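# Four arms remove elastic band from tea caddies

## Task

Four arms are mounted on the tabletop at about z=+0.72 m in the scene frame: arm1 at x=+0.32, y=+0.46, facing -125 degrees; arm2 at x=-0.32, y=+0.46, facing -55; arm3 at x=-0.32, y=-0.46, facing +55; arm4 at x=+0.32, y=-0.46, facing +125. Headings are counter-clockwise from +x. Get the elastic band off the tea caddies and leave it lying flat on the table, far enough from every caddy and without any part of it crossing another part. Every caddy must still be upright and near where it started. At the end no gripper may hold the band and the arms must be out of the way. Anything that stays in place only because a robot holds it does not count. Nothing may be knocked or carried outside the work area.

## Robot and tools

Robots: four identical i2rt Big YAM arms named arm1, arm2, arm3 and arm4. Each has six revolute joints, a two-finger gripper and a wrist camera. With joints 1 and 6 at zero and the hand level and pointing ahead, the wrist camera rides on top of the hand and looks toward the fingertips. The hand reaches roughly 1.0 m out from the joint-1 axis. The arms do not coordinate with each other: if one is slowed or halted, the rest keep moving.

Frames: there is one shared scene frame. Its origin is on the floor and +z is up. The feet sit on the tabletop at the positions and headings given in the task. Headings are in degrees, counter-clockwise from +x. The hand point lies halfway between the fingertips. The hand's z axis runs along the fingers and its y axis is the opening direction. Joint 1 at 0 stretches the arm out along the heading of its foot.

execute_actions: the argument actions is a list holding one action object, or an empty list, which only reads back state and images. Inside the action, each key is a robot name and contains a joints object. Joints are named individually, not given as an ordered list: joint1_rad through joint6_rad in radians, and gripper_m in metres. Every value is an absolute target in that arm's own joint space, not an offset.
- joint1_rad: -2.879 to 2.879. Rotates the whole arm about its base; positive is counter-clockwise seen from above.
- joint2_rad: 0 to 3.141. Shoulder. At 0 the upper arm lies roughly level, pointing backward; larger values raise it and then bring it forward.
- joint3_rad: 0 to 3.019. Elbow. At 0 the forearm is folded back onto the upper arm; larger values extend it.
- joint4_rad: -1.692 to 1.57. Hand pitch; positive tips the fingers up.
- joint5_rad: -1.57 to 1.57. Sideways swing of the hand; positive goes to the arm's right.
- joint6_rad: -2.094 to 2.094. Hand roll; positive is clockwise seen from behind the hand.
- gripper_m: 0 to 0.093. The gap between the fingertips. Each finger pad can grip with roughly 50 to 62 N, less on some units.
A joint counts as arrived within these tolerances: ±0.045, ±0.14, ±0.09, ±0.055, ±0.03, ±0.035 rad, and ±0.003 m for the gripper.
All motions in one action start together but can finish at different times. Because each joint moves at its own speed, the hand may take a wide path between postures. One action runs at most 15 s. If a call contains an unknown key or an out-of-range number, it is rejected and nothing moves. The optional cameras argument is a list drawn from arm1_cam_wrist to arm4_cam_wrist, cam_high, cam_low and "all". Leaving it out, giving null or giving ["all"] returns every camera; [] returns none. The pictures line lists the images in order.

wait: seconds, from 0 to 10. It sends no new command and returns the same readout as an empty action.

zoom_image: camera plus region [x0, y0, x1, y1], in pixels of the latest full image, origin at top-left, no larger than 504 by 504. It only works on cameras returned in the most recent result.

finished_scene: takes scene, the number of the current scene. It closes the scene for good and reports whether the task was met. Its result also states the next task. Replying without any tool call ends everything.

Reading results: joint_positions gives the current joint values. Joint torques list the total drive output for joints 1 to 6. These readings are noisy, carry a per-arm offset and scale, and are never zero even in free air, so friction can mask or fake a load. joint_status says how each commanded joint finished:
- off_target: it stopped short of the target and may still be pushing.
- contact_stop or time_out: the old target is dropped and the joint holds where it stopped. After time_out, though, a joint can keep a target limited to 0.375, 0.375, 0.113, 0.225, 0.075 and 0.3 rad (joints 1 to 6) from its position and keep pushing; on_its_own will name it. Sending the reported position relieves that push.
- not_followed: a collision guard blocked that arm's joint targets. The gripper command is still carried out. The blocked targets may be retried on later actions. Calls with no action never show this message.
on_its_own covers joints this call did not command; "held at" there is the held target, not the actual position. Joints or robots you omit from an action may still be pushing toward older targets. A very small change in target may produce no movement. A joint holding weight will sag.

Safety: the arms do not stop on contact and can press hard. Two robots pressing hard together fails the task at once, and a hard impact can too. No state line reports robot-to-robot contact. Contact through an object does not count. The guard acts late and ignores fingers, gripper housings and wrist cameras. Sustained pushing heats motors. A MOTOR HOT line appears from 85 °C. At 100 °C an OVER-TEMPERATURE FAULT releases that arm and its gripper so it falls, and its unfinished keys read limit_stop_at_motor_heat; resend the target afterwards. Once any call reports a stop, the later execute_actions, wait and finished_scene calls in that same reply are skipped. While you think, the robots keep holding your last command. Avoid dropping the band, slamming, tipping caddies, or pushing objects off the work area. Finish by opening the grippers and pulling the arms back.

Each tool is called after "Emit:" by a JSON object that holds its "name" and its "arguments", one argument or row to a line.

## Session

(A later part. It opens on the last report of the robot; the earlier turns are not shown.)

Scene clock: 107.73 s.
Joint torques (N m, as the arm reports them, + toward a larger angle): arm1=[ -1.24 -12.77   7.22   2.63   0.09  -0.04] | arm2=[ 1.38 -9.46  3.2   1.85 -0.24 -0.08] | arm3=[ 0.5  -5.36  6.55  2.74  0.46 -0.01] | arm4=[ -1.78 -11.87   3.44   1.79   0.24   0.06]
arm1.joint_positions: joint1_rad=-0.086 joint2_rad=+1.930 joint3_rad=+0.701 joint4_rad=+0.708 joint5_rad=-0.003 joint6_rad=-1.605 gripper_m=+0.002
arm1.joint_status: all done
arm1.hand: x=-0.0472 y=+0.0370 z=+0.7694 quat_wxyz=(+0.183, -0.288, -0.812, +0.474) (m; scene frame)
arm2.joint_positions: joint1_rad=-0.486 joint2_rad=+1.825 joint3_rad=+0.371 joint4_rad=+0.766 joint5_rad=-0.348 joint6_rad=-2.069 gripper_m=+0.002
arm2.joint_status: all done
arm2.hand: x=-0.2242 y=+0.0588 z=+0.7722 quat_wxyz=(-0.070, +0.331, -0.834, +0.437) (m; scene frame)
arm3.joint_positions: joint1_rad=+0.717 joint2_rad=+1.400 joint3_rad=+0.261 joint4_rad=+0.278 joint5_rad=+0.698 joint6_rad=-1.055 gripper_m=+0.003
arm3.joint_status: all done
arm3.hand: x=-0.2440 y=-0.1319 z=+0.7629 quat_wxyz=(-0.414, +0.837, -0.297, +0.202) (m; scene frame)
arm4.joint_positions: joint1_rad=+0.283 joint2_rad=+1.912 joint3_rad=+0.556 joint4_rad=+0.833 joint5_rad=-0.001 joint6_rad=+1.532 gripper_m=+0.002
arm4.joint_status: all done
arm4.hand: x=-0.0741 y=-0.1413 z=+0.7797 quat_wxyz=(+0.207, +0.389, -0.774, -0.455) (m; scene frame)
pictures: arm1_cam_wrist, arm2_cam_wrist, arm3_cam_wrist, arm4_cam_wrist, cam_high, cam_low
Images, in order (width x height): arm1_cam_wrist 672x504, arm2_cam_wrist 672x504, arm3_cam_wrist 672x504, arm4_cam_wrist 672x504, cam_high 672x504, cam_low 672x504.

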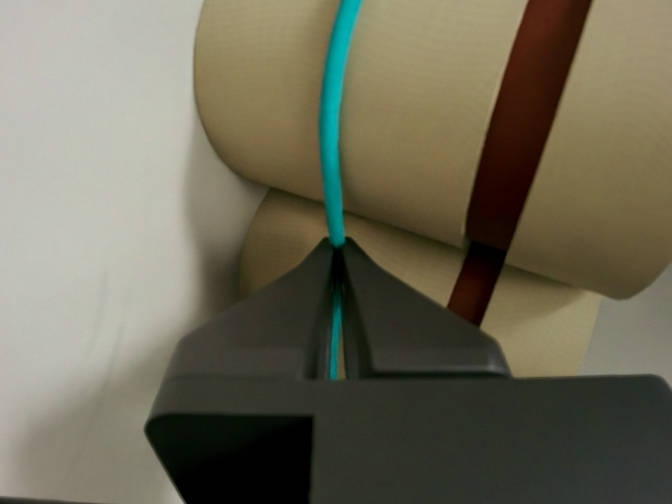

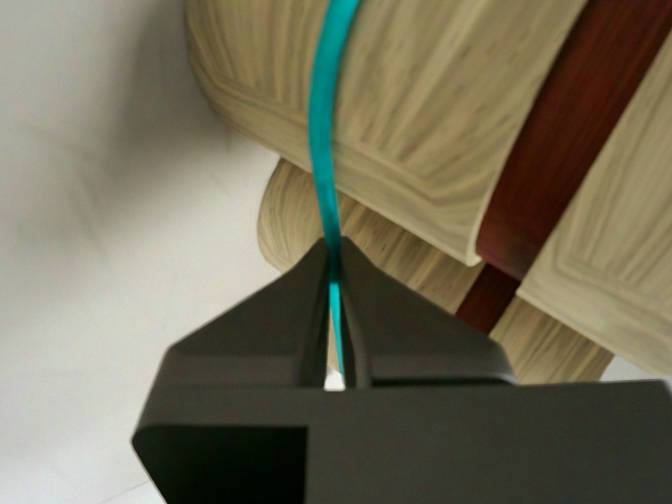

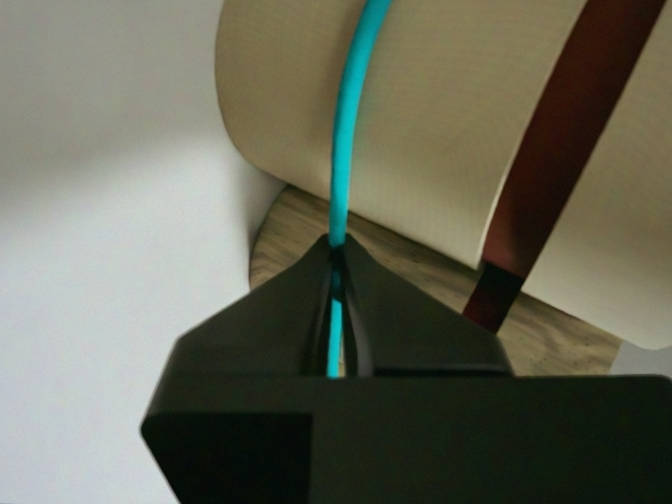

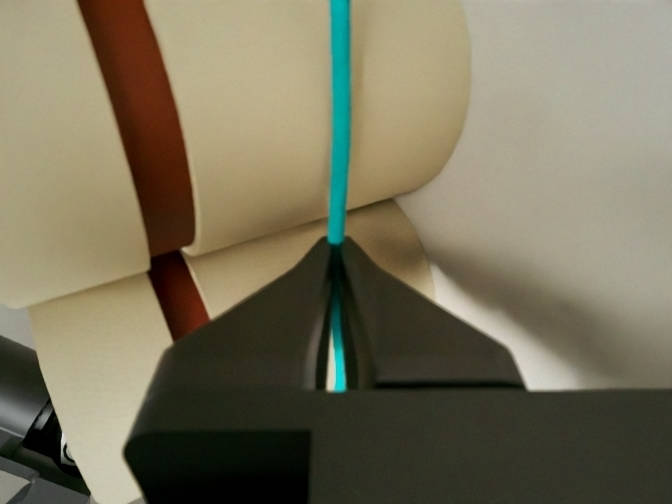

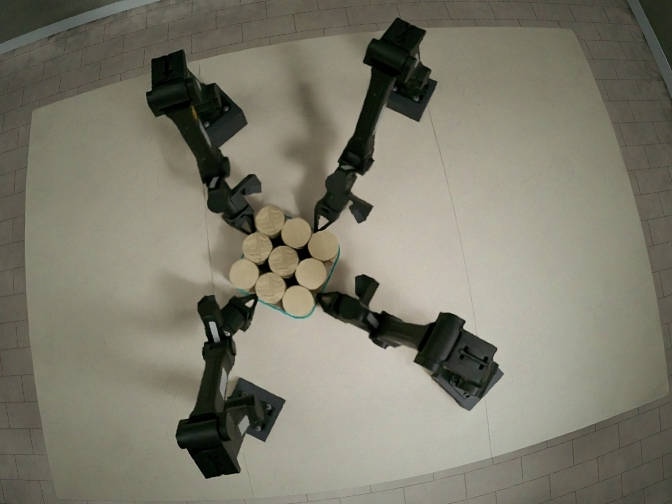

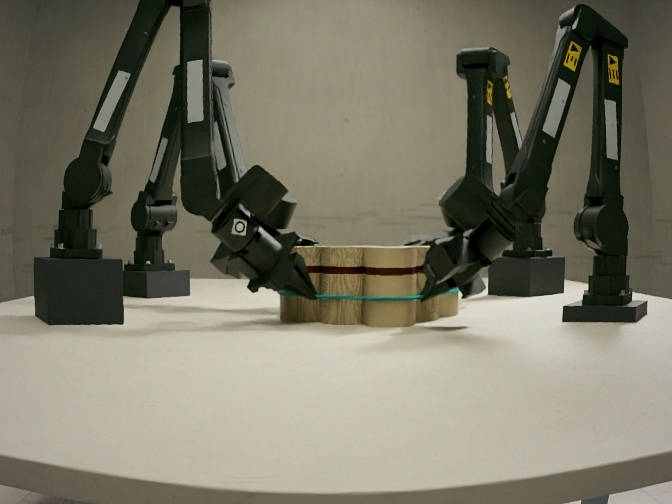

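Emit:
{"name": "execute_actions", "arguments": {
  "actions": [
    {"arm1":{"joints":{"joint2_rad":1.97,"joint3_rad":0.746,"gripper_m":0.016}},"arm2":{"joints":{"joint2_rad":1.853,"joint3_rad":0.402,"gripper_m":0.016}},"arm3":{"joints":{"joint1_rad":0.70,"joint2_rad":1.425,"joint3_rad":0.296,"gripper_m":0.016}},"arm4":{"joints":{"joint2_rad":1.947,"joint3_rad":0.587,"gripper_m":0.016}}}
  ]
}}

Scene clock: 117.20 s.
Joint torques (N m, as the arm reports them, + toward a larger angle): arm1=[ -1.73 -12.7    7.52   2.71   0.1   -0.07] | arm2=[ 1.43 -8.82  3.56  1.78 -0.23 -0.1 ] | arm3=[ 0.45 -4.99  6.96  2.72  0.45 -0.01] | arm4=[ -1.83 -11.93   4.02   1.83   0.24   0.06]
arm1.joint_positions: joint1_rad=-0.086 joint2_rad=+1.941 joint3_rad=+0.712 joint4_rad=+0.708 joint5_rad=-0.003 joint6_rad=-1.605 gripper_m=+0.016
arm1.joint_status: all done
arm1.hand: x=-0.0497 y=+0.0341 z=+0.7674 quat_wxyz=(+0.183, -0.288, -0.812, +0.474) (m; scene frame)
arm2.joint_positions: joint1_rad=-0.486 joint2_rad=+1.834 joint3_rad=+0.382 joint4_rad=+0.765 joint5_rad=-0.348 joint6_rad=-2.069 gripper_m=+0.016
arm2.joint_status: all done
arm2.hand: x=-0.2238 y=+0.0545 z=+0.7711 quat_wxyz=(-0.069, +0.331, -0.833, +0.438) (m; scene frame)
arm3.joint_positions: joint1_rad=+0.710 joint2_rad=+1.420 joint3_rad=+0.267 joint4_rad=+0.278 joint5_rad=+0.698 joint6_rad=-1.055 gripper_m=+0.016
arm3.joint_status: all done
arm3.hand: x=-0.2421 y=-0.1314 z=+0.7590 quat_wxyz=(-0.408, +0.838, -0.297, +0.206) (m; scene frame)
arm4.joint_positions: joint1_rad=+0.283 joint2_rad=+1.923 joint3_rad=+0.564 joint4_rad=+0.833 joint5_rad=-0.001 joint6_rad=+1.532 gripper_m=+0.016
arm4.joint_status: all done
arm4.hand: x=-0.0759 y=-0.1398 z=+0.7768 quat_wxyz=(+0.206, +0.389, -0.775, -0.454) (m; scene frame)
pictures: arm1_cam_wrist, arm2_cam_wrist, arm3_cam_wrist, arm4_cam_wrist, cam_high, cam_low
Images, in order (width x height): arm1_cam_wrist 672x504, arm2_cam_wrist 672x504, arm3_cam_wrist 672x504, arm4_cam_wrist 672x504, cam_high 672x504, cam_low 672x504.

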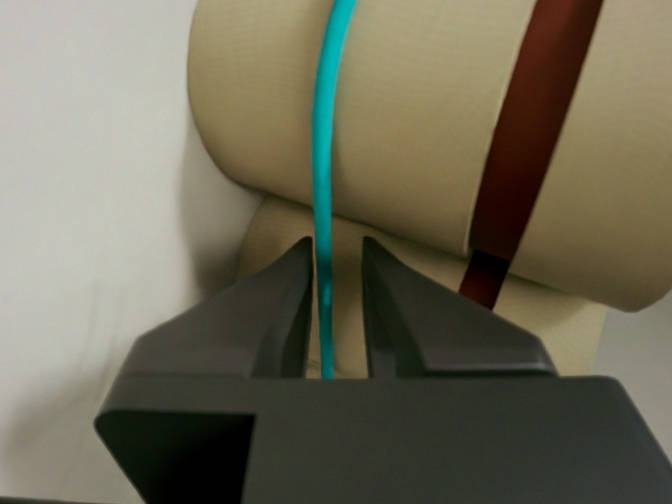

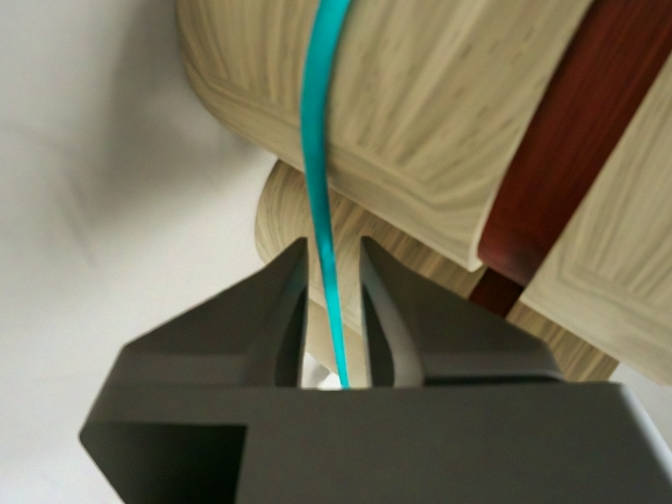

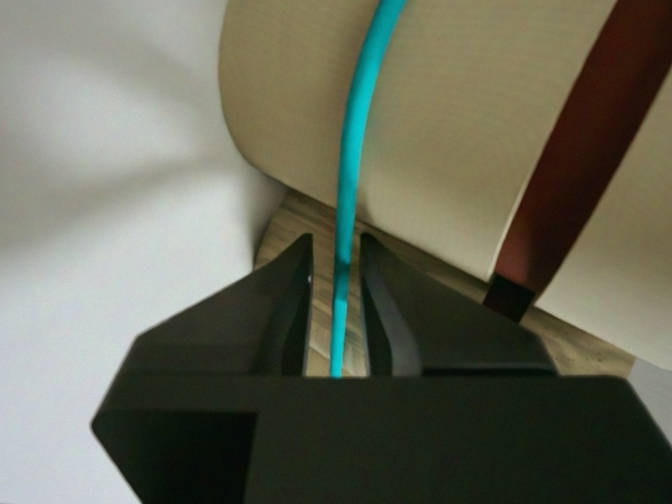

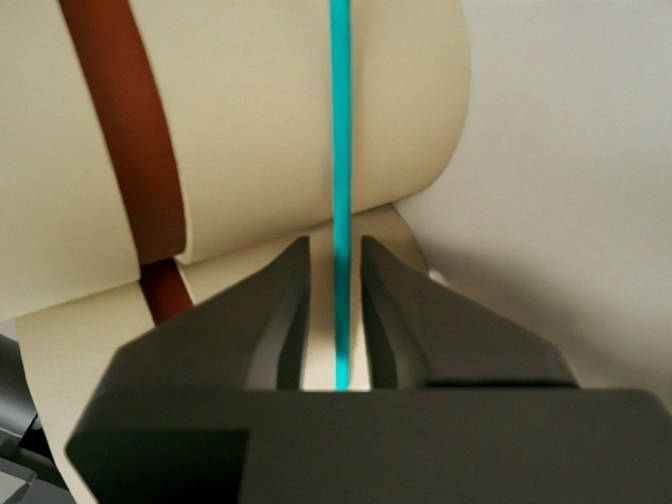

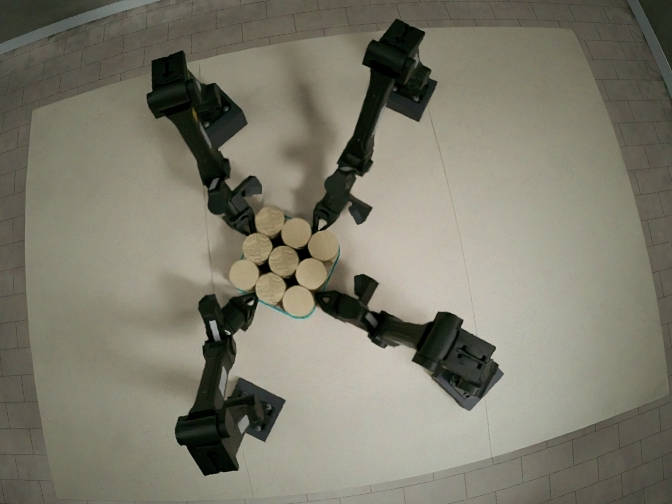

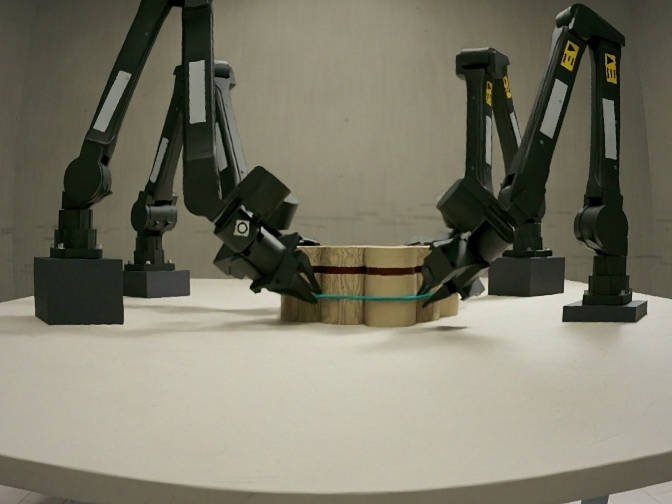

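Emit:
{"name": "execute_actions", "arguments": {
  "actions": [
    {"arm1":{"joints":{"gripper_m":0}},"arm2":{"joints":{"gripper_m":0}},"arm3":{"joints":{"gripper_m":0}},"arm4":{"joints":{"gripper_m":0}}}
  ]
}}

Scene clock: 118.53 s.
Joint torques (N m, as the arm reports them, + toward a larger angle): arm1=[ -1.38 -12.91   7.5    2.65   0.1   -0.06] | arm2=[ 1.39 -8.97  3.27  1.74 -0.24 -0.12] | arm3=[ 0.49 -5.27  6.85  2.72  0.47 -0.02] | arm4=[ -1.71 -12.01   3.99   1.85   0.24   0.07]
arm1.joint_positions: joint1_rad=-0.086 joint2_rad=+1.942 joint3_rad=+0.712 joint4_rad=+0.708 joint5_rad=-0.003 joint6_rad=-1.605 gripper_m=+0.002
arm1.joint_status: all done
arm1.hand: x=-0.0495 y=+0.0343 z=+0.7664 quat_wxyz=(+0.183, -0.288, -0.812, +0.474) (m; scene frame)
arm2.joint_positions: joint1_rad=-0.486 joint2_rad=+1.835 joint3_rad=+0.384 joint4_rad=+0.765 joint5_rad=-0.348 joint6_rad=-2.069 gripper_m=+0.002
arm2.joint_status: all done
arm2.hand: x=-0.2237 y=+0.0538 z=+0.7713 quat_wxyz=(-0.069, +0.331, -0.833, +0.438) (m; scene frame)
arm3.joint_positions: joint1_rad=+0.710 joint2_rad=+1.420 joint3_rad=+0.267 joint4_rad=+0.278 joint5_rad=+0.698 joint6_rad=-1.056 gripper_m=+0.003
arm3.joint_status: gripper_m off_target (ended at +0.003, target +0.000)
arm3.hand: x=-0.2421 y=-0.1314 z=+0.7590 quat_wxyz=(-0.408, +0.838, -0.297, +0.206) (m; scene frame)
arm4.joint_positions: joint1_rad=+0.283 joint2_rad=+1.924 joint3_rad=+0.564 joint4_rad=+0.833 joint5_rad=-0.001 joint6_rad=+1.532 gripper_m=+0.003
arm4.joint_status: all done
arm4.hand: x=-0.0759 y=-0.1399 z=+0.7766 quat_wxyz=(+0.206, +0.389, -0.775, -0.453) (m; scene frame)
pictures: arm1_cam_wrist, arm2_cam_wrist, arm3_cam_wrist, arm4_cam_wrist, cam_high, cam_low
Images, in order (width x height): arm1_cam_wrist 672x504, arm2_cam_wrist 672x504, arm3_cam_wrist 672x504, arm4_cam_wrist 672x504, cam_high 672x504, cam_low 672x504.

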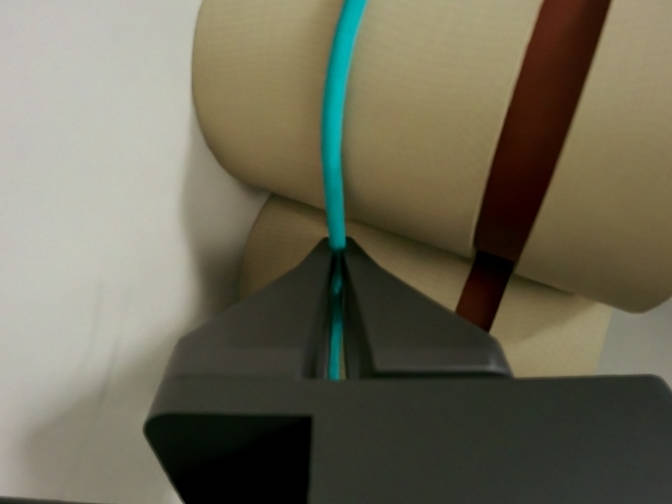

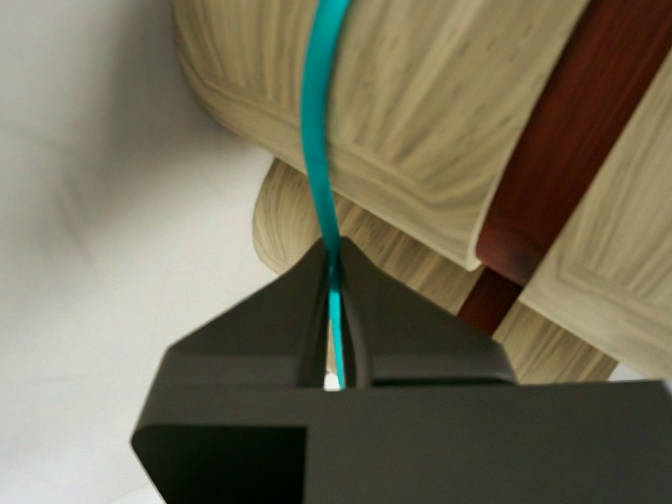

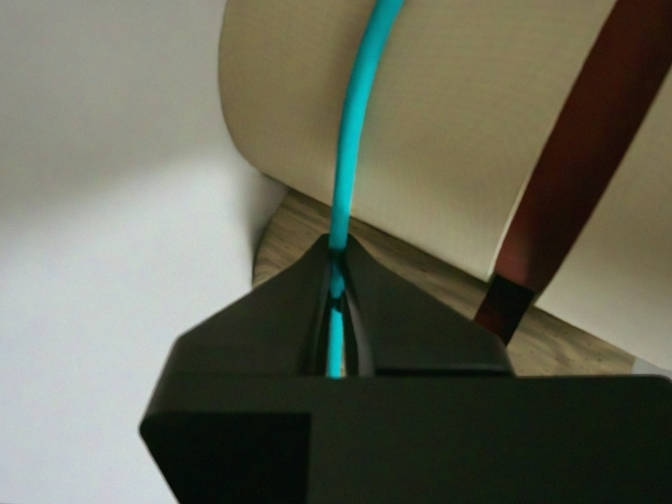

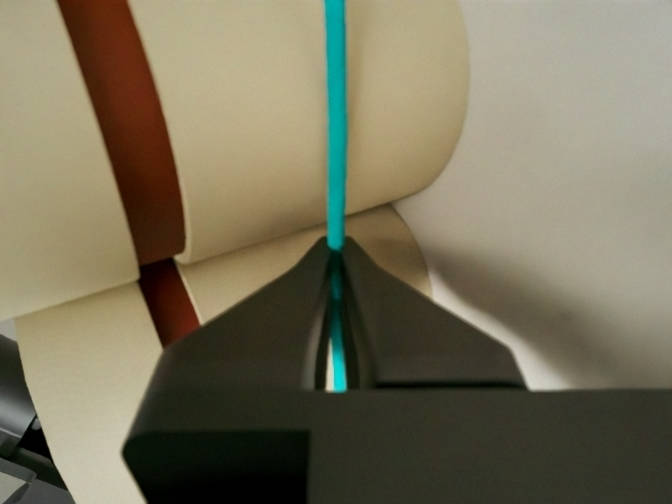

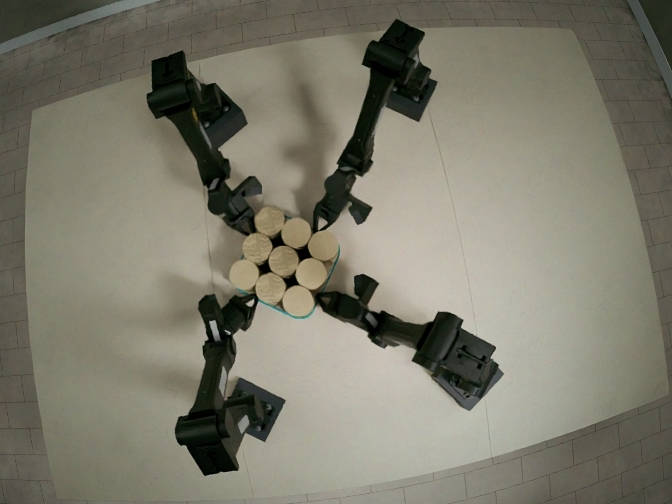

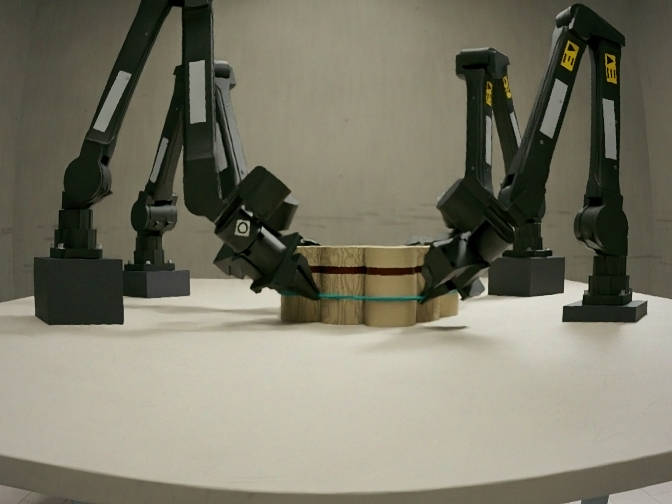

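Emit:
{"name": "execute_actions", "arguments": {
  "actions": [
    {"arm1":{"joints":{"joint1_rad":0.03,"joint2_rad":1.905,"joint3_rad":0.605,"joint4_rad":0.78,"joint5_rad":0.15,"joint6_rad":-1.52}},"arm2":{"joints":{"joint1_rad":-0.44,"joint2_rad":1.76,"joint3_rad":0.252,"joint4_rad":0.785,"joint5_rad":-0.25}},"arm3":{"joints":{"joint1_rad":0.895,"joint2_rad":1.385,"joint3_rad":0.235,"joint4_rad":0.245,"joint5_rad":0.75,"joint6_rad":-0.985}},"arm4":{"joints":{"joint1_rad":0.415,"joint2_rad":1.903,"joint3_rad":0.463,"joint4_rad":0.915,"joint5_rad":0.15,"joint6_rad":1.62}}}
  ]
}}

Scene clock: 143.83 s.
Joint torques (N m, as the arm reports them, + toward a larger angle): arm1=[ -0.4  -14.43   2.49   2.23  -0.24   0.18] | arm2=[ 1.32 -9.38 -0.31  1.67 -0.01 -0.11] | arm3=[ 2.64 -5.6   4.4   1.04 -0.19  0.26] | arm4=[ -0.16 -13.83   0.53   1.97  -0.13   0.06]
arm1.joint_positions: joint1_rad=+0.024 joint2_rad=+1.913 joint3_rad=+0.631 joint4_rad=+0.769 joint5_rad=+0.156 joint6_rad=-1.534 gripper_m=+0.002
arm1.joint_status: all done
arm1.hand: x=-0.0061 y=+0.0360 z=+0.7687 quat_wxyz=(+0.206, -0.309, -0.800, +0.471) (m; scene frame)
arm2.joint_positions: joint1_rad=-0.439 joint2_rad=+1.764 joint3_rad=+0.276 joint4_rad=+0.790 joint5_rad=-0.253 joint6_rad=-2.069 gripper_m=+0.002
arm2.joint_status: all done
arm2.hand: x=-0.2256 y=+0.0931 z=+0.7759 quat_wxyz=(-0.038, +0.333, -0.840, +0.427) (m; scene frame)
arm3.joint_positions: joint1_rad=+0.871 joint2_rad=+1.394 joint3_rad=+0.239 joint4_rad=+0.262 joint5_rad=+0.763 joint6_rad=-0.996 gripper_m=+0.003
arm3.joint_status: all done
arm3.hand: x=-0.2827 y=-0.1391 z=+0.7621 quat_wxyz=(-0.429, +0.843, -0.260, +0.193) (m; scene frame)
arm4.joint_positions: joint1_rad=+0.406 joint2_rad=+1.910 joint3_rad=+0.484 joint4_rad=+0.914 joint5_rad=+0.158 joint6_rad=+1.613 gripper_m=+0.003
arm4.joint_status: all done
arm4.hand: x=-0.0725 y=-0.1831 z=+0.7791 quat_wxyz=(+0.195, +0.366, -0.780, -0.469) (m; scene frame)
pictures: arm1_cam_wrist, arm2_cam_wrist, arm3_cam_wrist, arm4_cam_wrist, cam_high, cam_low
Images, in order (width x height): arm1_cam_wrist 672x504, arm2_cam_wrist 672x504, arm3_cam_wrist 672x504, arm4_cam_wrist 672x504, cam_high 672x504, cam_low 672x504.

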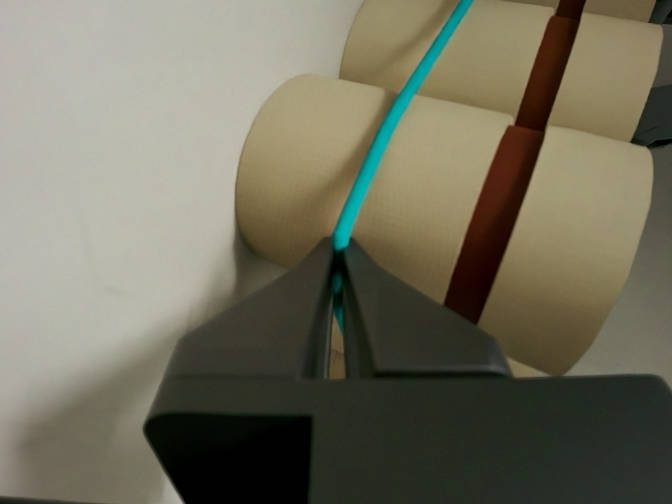

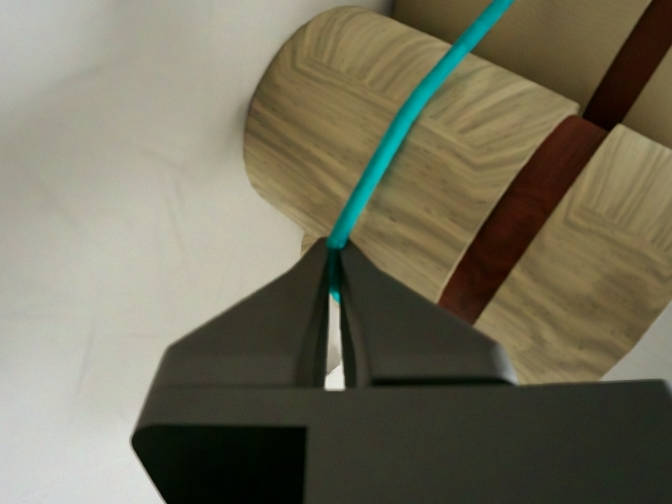

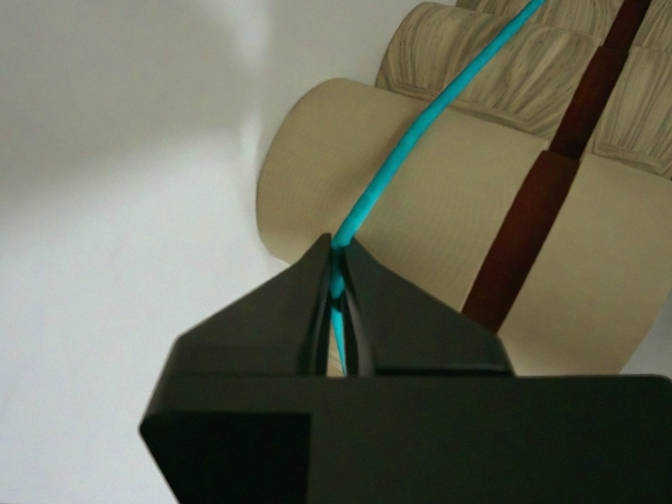

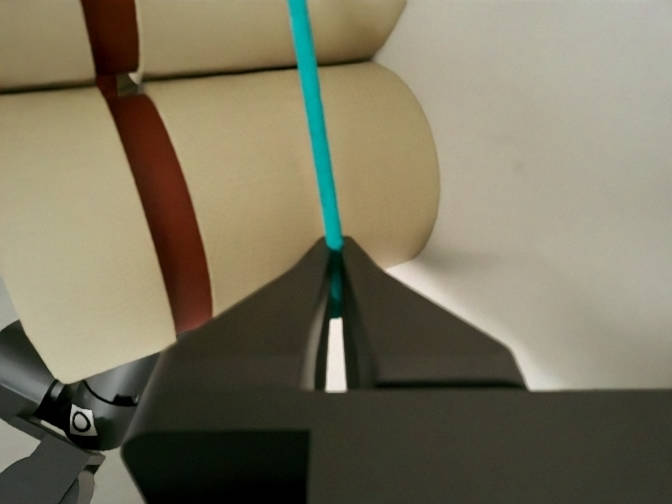

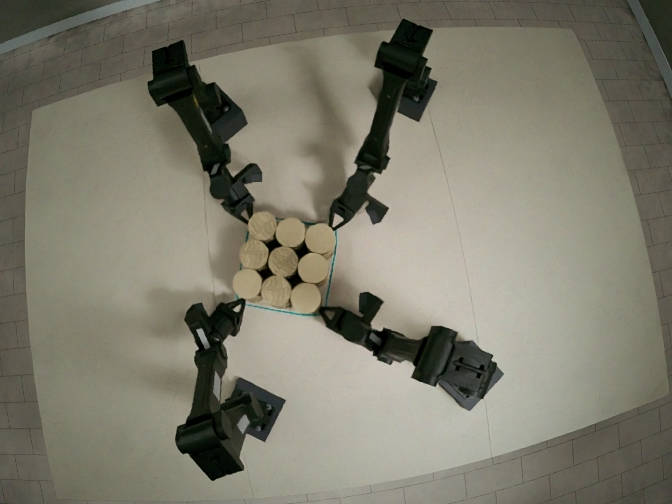

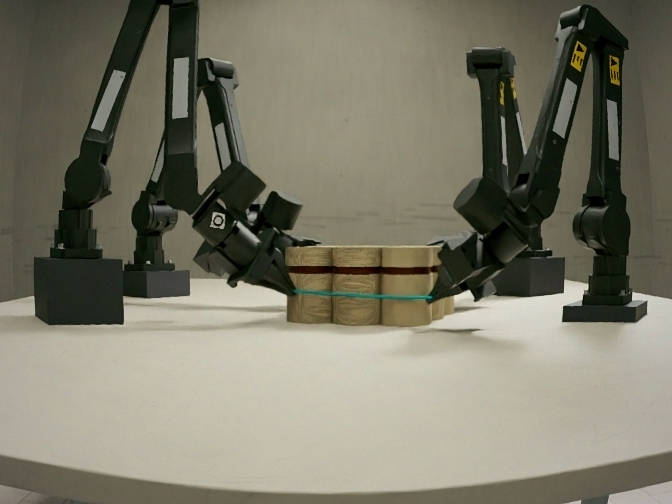

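Emit:
{"name": "zoom_image", "arguments": {
  "camera": "cam_high",
  "region": [185, 165, 385, 365]
}}

Region (185, 165, 385, 365) of cam_high's 672x504 image, scaled by 2.520, with more detail than that image has.

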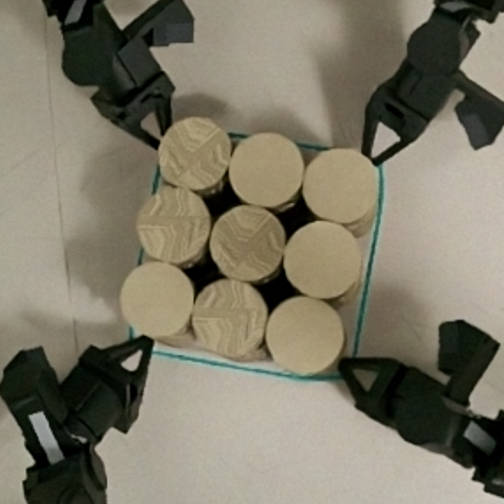

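Emit:
{"name": "execute_actions", "arguments": {
  "actions": [
    {"arm1":{"joints":{"joint1_rad":0.17,"joint2_rad":1.925,"joint3_rad":0.655,"joint4_rad":0.71,"joint5_rad":0.325,"joint6_rad":-1.40}},"arm2":{"joints":{"joint1_rad":-0.27,"joint2_rad":1.675,"joint3_rad":0.21,"joint4_rad":0.66,"joint5_rad":-0.10,"joint6_rad":-2.0}},"arm3":{"joints":{"joint1_rad":1.0,"joint2_rad":1.49,"joint3_rad":0.37,"joint4_rad":0.155,"joint5_rad":0.80,"joint6_rad":-0.88}},"arm4":{"joints":{"joint1_rad":0.568,"joint2_rad":1.922,"joint3_rad":0.515,"joint4_rad":0.845,"joint5_rad":0.325,"joint6_rad":1.725}}}
  ]
}}

Emit:
{"name": "zoom_image", "arguments": {
  "camera": "cam_high",
  "region": [185, 165, 385, 365]
}}

Scene clock: 156.30 s.
Joint torques (N m, as the arm reports them, + toward a larger angle): arm1=[  1.88 -13.3    3.11   0.89  -0.56   0.17] | arm2=[ 2.05 -7.35 -1.43  0.25 -0.45  0.  ] | arm3=[ 4.38 -6.54  5.9   0.94 -0.95  0.23] | arm4=[  2.23 -12.62   0.22   0.85  -0.58   0.05]
arm1.joint_positions: joint1_rad=+0.138 joint2_rad=+1.913 joint3_rad=+0.679 joint4_rad=+0.743 joint5_rad=+0.339 joint6_rad=-1.413 gripper_m=+0.002
arm1.joint_status: all done
arm1.hand: x=+0.0110 y=+0.0046 z=+0.7831 quat_wxyz=(+0.227, -0.352, -0.769, +0.483) (m; scene frame)
arm2.joint_positions: joint1_rad=-0.281 joint2_rad=+1.670 joint3_rad=+0.255 joint4_rad=+0.698 joint5_rad=-0.091 joint6_rad=-2.004 gripper_m=+0.002
arm2.joint_status: all done
arm2.hand: x=-0.1968 y=+0.1102 z=+0.7841 quat_wxyz=(-0.014, +0.343, -0.845, +0.409) (m; scene frame)
arm3.joint_positions: joint1_rad=+0.949 joint2_rad=+1.489 joint3_rad=+0.353 joint4_rad=+0.170 joint5_rad=+0.832 joint6_rad=-0.888 gripper_m=+0.003
arm3.joint_status: joint1_rad time_out (moved +0.079 of +0.129); joint5_rad time_out (moved +0.069 of +0.037); the others done
arm3.on_its_own: joint1_rad reads +0.949 and still pushes toward +1.000 since a time_out; joint5_rad reads +0.832 and still pushes toward +0.800 since a time_out
arm3.hand: x=-0.3093 y=-0.1088 z=+0.7623 quat_wxyz=(-0.431, +0.838, -0.269, +0.200) (m; scene frame)
arm4.joint_positions: joint1_rad=+0.532 joint2_rad=+1.910 joint3_rad=+0.546 joint4_rad=+0.869 joint5_rad=+0.344 joint6_rad=+1.718 gripper_m=+0.003
arm4.joint_status: all done
arm4.hand: x=-0.1081 y=-0.1989 z=+0.7907 quat_wxyz=(+0.186, +0.326, -0.786, -0.492) (m; scene frame)
pictures: arm1_cam_wrist, arm2_cam_wrist, arm3_cam_wrist, arm4_cam_wrist, cam_high, cam_low
Images, in order (width x height): arm1_cam_wrist 672x504, arm2_cam_wrist 672x504, arm3_cam_wrist 672x504, arm4_cam_wrist 672x504, cam_high 672x504, cam_low 672x504.

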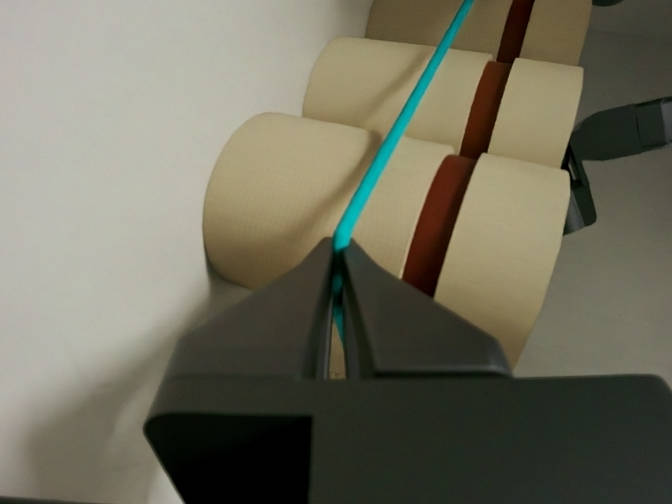

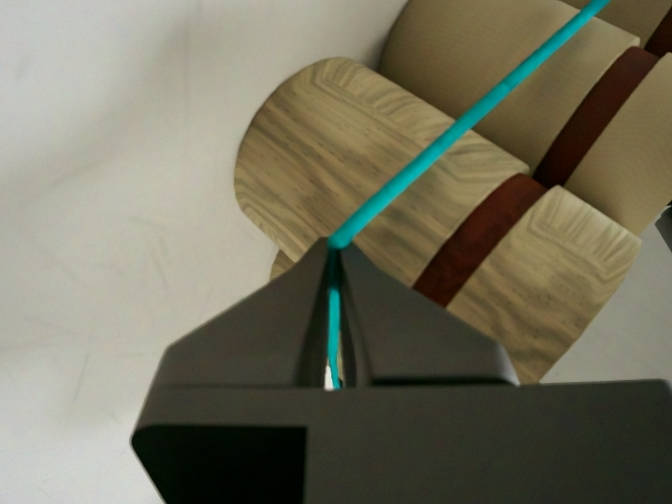

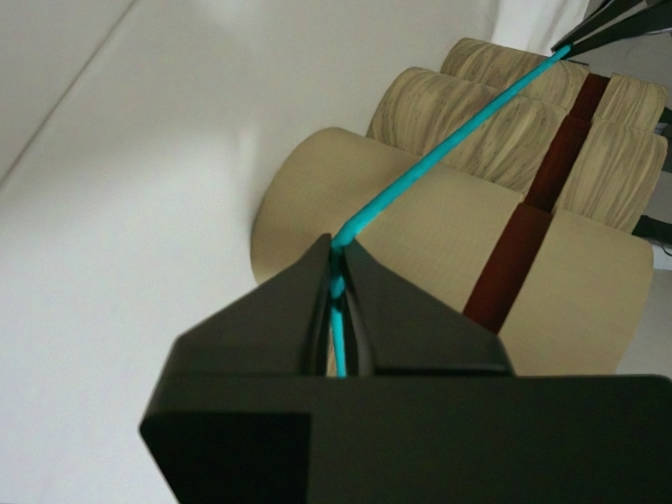

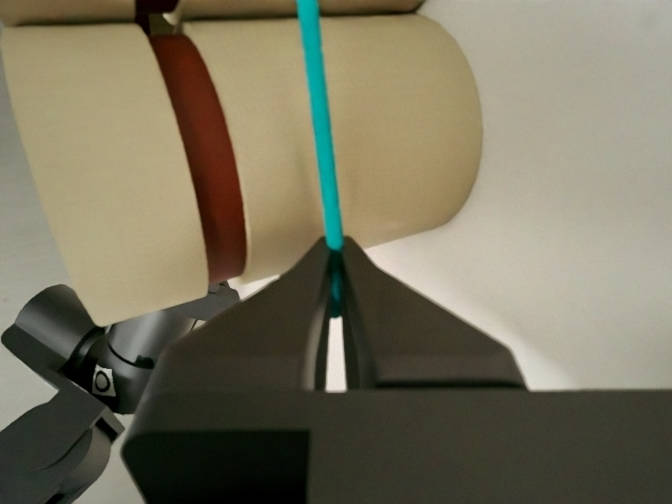

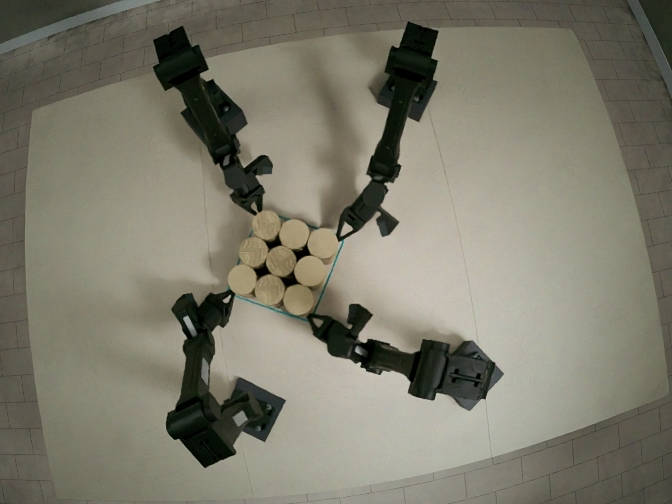

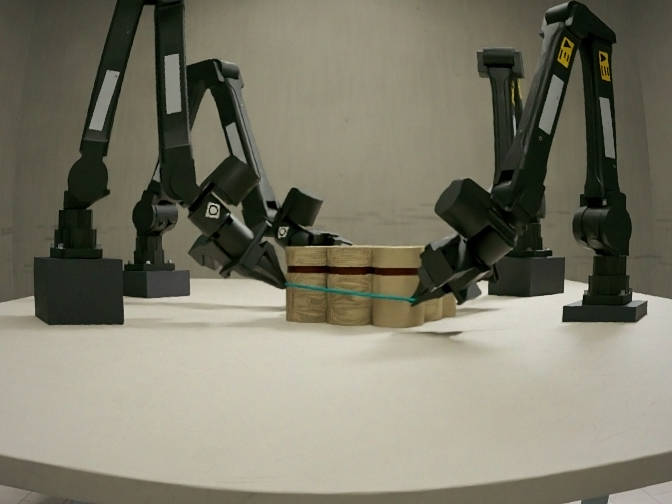

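Region (185, 165, 385, 365) of cam_high's 672x504 image, scaled by 2.520, with more detail than that image has.

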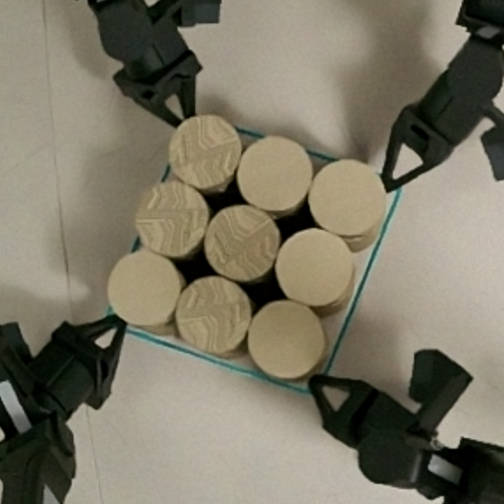

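Emit:
{"name": "execute_actions", "arguments": {
  "actions": [
    {"arm1":{"joints":{"joint1_rad":0.197,"joint2_rad":1.945,"joint3_rad":0.67}},"arm2":{"joints":{"joint1_rad":-0.22,"joint2_rad":1.655,"joint3_rad":0.185}},"arm3":{"joints":{"joint3_rad":0.41}},"arm4":{"joints":{"joint1_rad":0.596,"joint2_rad":1.935,"joint3_rad":0.523}}}
  ],
  "cameras": ["cam_high","cam_low"]
}}

Emit:
{"name": "zoom_image", "arguments": {
  "camera": "cam_high",
  "region": [185, 165, 385, 365]
}}

Scene clock: 164.90 s.
Joint torques (N m, as the arm reports them, + toward a larger angle): arm1=[  3.36 -12.     4.01   0.84  -0.62   0.16] | arm2=[ 3.35 -7.87 -2.47  0.23 -0.79  0.  ] | arm3=[ 4.85 -6.68  7.17  1.15 -1.1   0.23] | arm4=[  3.9  -11.56   0.47   0.87  -0.73   0.04]
arm1.joint_positions: joint1_rad=+0.144 joint2_rad=+1.913 joint3_rad=+0.681 joint4_rad=+0.743 joint5_rad=+0.340 joint6_rad=-1.412 gripper_m=+0.002
arm1.joint_status: joint1_rad time_out (moved +0.006 of +0.059); the others done
arm1.on_its_own: joint1_rad reads +0.144 and still pushes toward +0.197 since a time_out
arm1.hand: x=+0.0131 y=+0.0018 z=+0.7840 quat_wxyz=(+0.226, -0.350, -0.769, +0.485) (m; scene frame)
arm2.joint_positions: joint1_rad=-0.244 joint2_rad=+1.654 joint3_rad=+0.245 joint4_rad=+0.695 joint5_rad=-0.083 joint6_rad=-2.004 gripper_m=+0.002
arm2.joint_status: all done
arm2.hand: x=-0.1862 y=+0.1178 z=+0.7864 quat_wxyz=(-0.018, +0.357, -0.839, +0.410) (m; scene frame)
arm3.joint_positions: joint1_rad=+0.949 joint2_rad=+1.489 joint3_rad=+0.379 joint4_rad=+0.165 joint5_rad=+0.836 joint6_rad=-0.888 gripper_m=+0.003
arm3.joint_status: all done
arm3.on_its_own: joint1_rad reads +0.949 and still pushes toward +1.000 since a time_out; joint5_rad reads +0.836 and still pushes toward +0.800 since a time_out
arm3.hand: x=-0.3128 y=-0.0975 z=+0.7695 quat_wxyz=(-0.439, +0.833, -0.273, +0.196) (m; scene frame)
arm4.joint_positions: joint1_rad=+0.543 joint2_rad=+1.910 joint3_rad=+0.551 joint4_rad=+0.869 joint5_rad=+0.346 joint6_rad=+1.719 gripper_m=+0.003
arm4.joint_status: joint1_rad time_out (moved +0.011 of +0.064); the others done
arm4.on_its_own: joint1_rad reads +0.543 and still pushes toward +0.596 since a time_out
arm4.hand: x=-0.1126 y=-0.2022 z=+0.7921 quat_wxyz=(+0.189, +0.328, -0.784, -0.493) (m; scene frame)
pictures: cam_high, cam_low
Images, in order (width x height): cam_high 672x504, cam_low 672x504.

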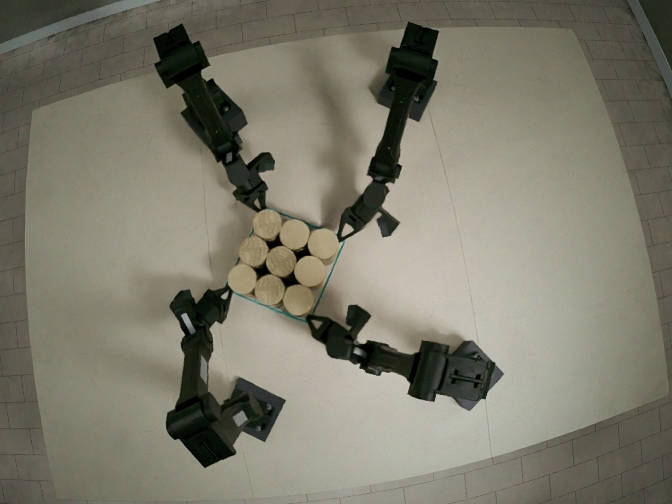

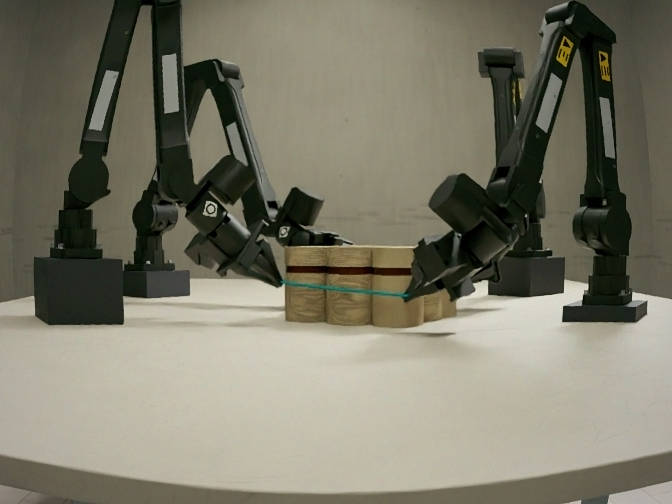

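Region (185, 165, 385, 365) of cam_high's 672x504 image, scaled by 2.520, with more detail than that image has.

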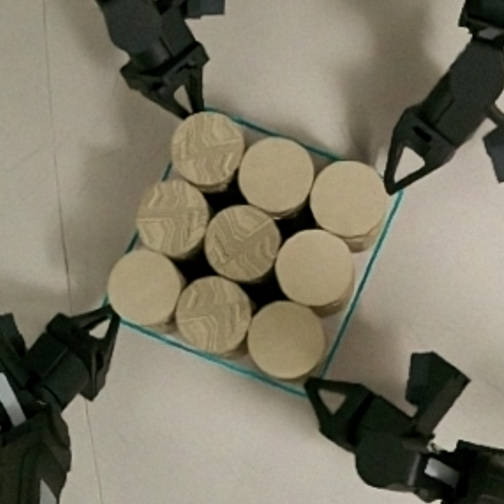

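Emit:
{"name": "execute_actions", "arguments": {
  "actions": [
    {"arm1":{"joints":{"joint1_rad":0.257,"joint2_rad":1.975,"joint3_rad":0.70}},"arm2":{"joints":{"joint1_rad":-0.143,"joint2_rad":1.64,"joint3_rad":0.16}},"arm3":{"joints":{"joint2_rad":1.535,"joint3_rad":0.475}},"arm4":{"joints":{"joint1_rad":0.66}}}
  ],
  "cameras": ["cam_high","cam_low"]
}}

Emit:
{"name": "zoom_image", "arguments": {
  "camera": "cam_high",
  "region": [185, 165, 385, 365]
}}

Scene clock: 173.70 s.
Joint torques (N m, as the arm reports them, + toward a larger angle): arm1=[  4.77 -11.88   3.81   0.9   -1.24   0.16] | arm2=[ 3.84 -7.55 -3.21  0.29 -1.2  -0.01] | arm3=[ 4.68 -7.29  8.14  1.53 -1.56  0.21] | arm4=[  4.69 -11.52   0.48   0.88  -1.39   0.02]
arm1.joint_positions: joint1_rad=+0.187 joint2_rad=+1.938 joint3_rad=+0.716 joint4_rad=+0.743 joint5_rad=+0.353 joint6_rad=-1.411 gripper_m=+0.002
arm1.joint_status: joint1_rad time_out (moved +0.044 of +0.113); the others done
arm1.on_its_own: joint1_rad reads +0.187 and still pushes toward +0.257 since a time_out
arm1.hand: x=+0.0264 y=-0.0213 z=+0.7832 quat_wxyz=(+0.221, -0.336, -0.772, +0.492) (m; scene frame)
arm2.joint_positions: joint1_rad=-0.174 joint2_rad=+1.637 joint3_rad=+0.229 joint4_rad=+0.695 joint5_rad=-0.073 joint6_rad=-2.001 gripper_m=+0.002
arm2.joint_status: all done
arm2.hand: x=-0.1662 y=+0.1324 z=+0.7887 quat_wxyz=(-0.029, +0.383, -0.827, +0.410) (m; scene frame)
arm3.joint_positions: joint1_rad=+0.942 joint2_rad=+1.533 joint3_rad=+0.432 joint4_rad=+0.158 joint5_rad=+0.847 joint6_rad=-0.885 gripper_m=+0.003
arm3.joint_status: all done
arm3.on_its_own: joint1_rad reads +0.942 and still pushes toward +1.000 since a time_out; joint5_rad reads +0.847 and still pushes toward +0.800 since a time_out
arm3.hand: x=-0.3153 y=-0.0789 z=+0.7704 quat_wxyz=(-0.441, +0.829, -0.279, +0.201) (m; scene frame)
arm4.joint_positions: joint1_rad=+0.597 joint2_rad=+1.910 joint3_rad=+0.551 joint4_rad=+0.869 joint5_rad=+0.360 joint6_rad=+1.721 gripper_m=+0.003
arm4.joint_status: joint1_rad time_out (moved +0.054 of +0.117)
arm4.on_its_own: joint1_rad reads +0.597 and still pushes toward +0.660 since a time_out
arm4.hand: x=-0.1245 y=-0.2243 z=+0.7925 quat_wxyz=(+0.198, +0.345, -0.776, -0.490) (m; scene frame)
pictures: cam_high, cam_low
Images, in order (width x height): cam_high 672x504, cam_low 672x504.

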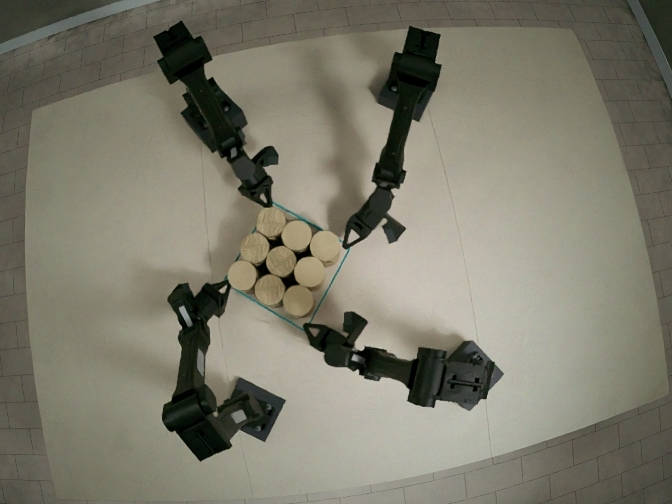

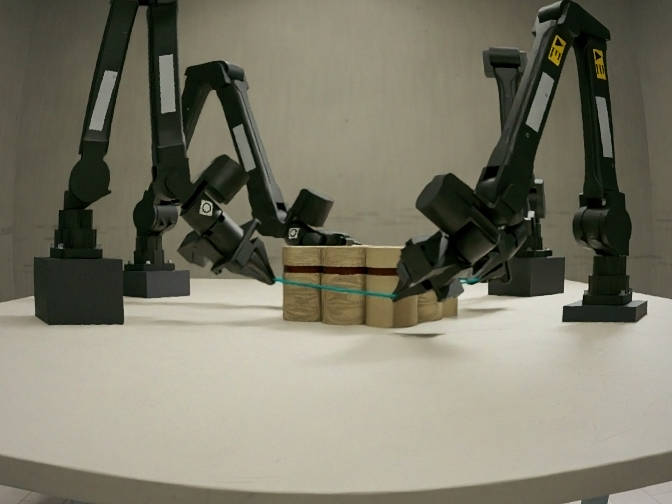

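Region (185, 165, 385, 365) of cam_high's 672x504 image, scaled by 2.520, with more detail than that image has.

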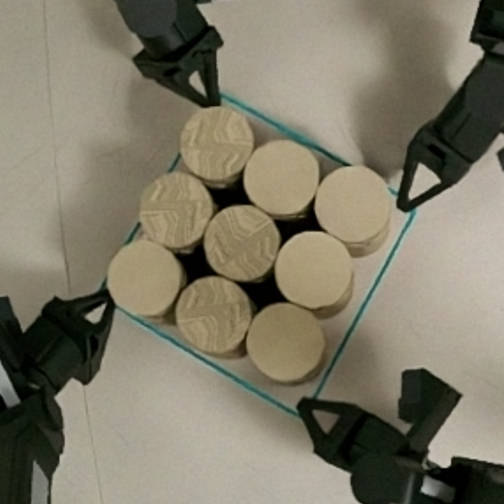

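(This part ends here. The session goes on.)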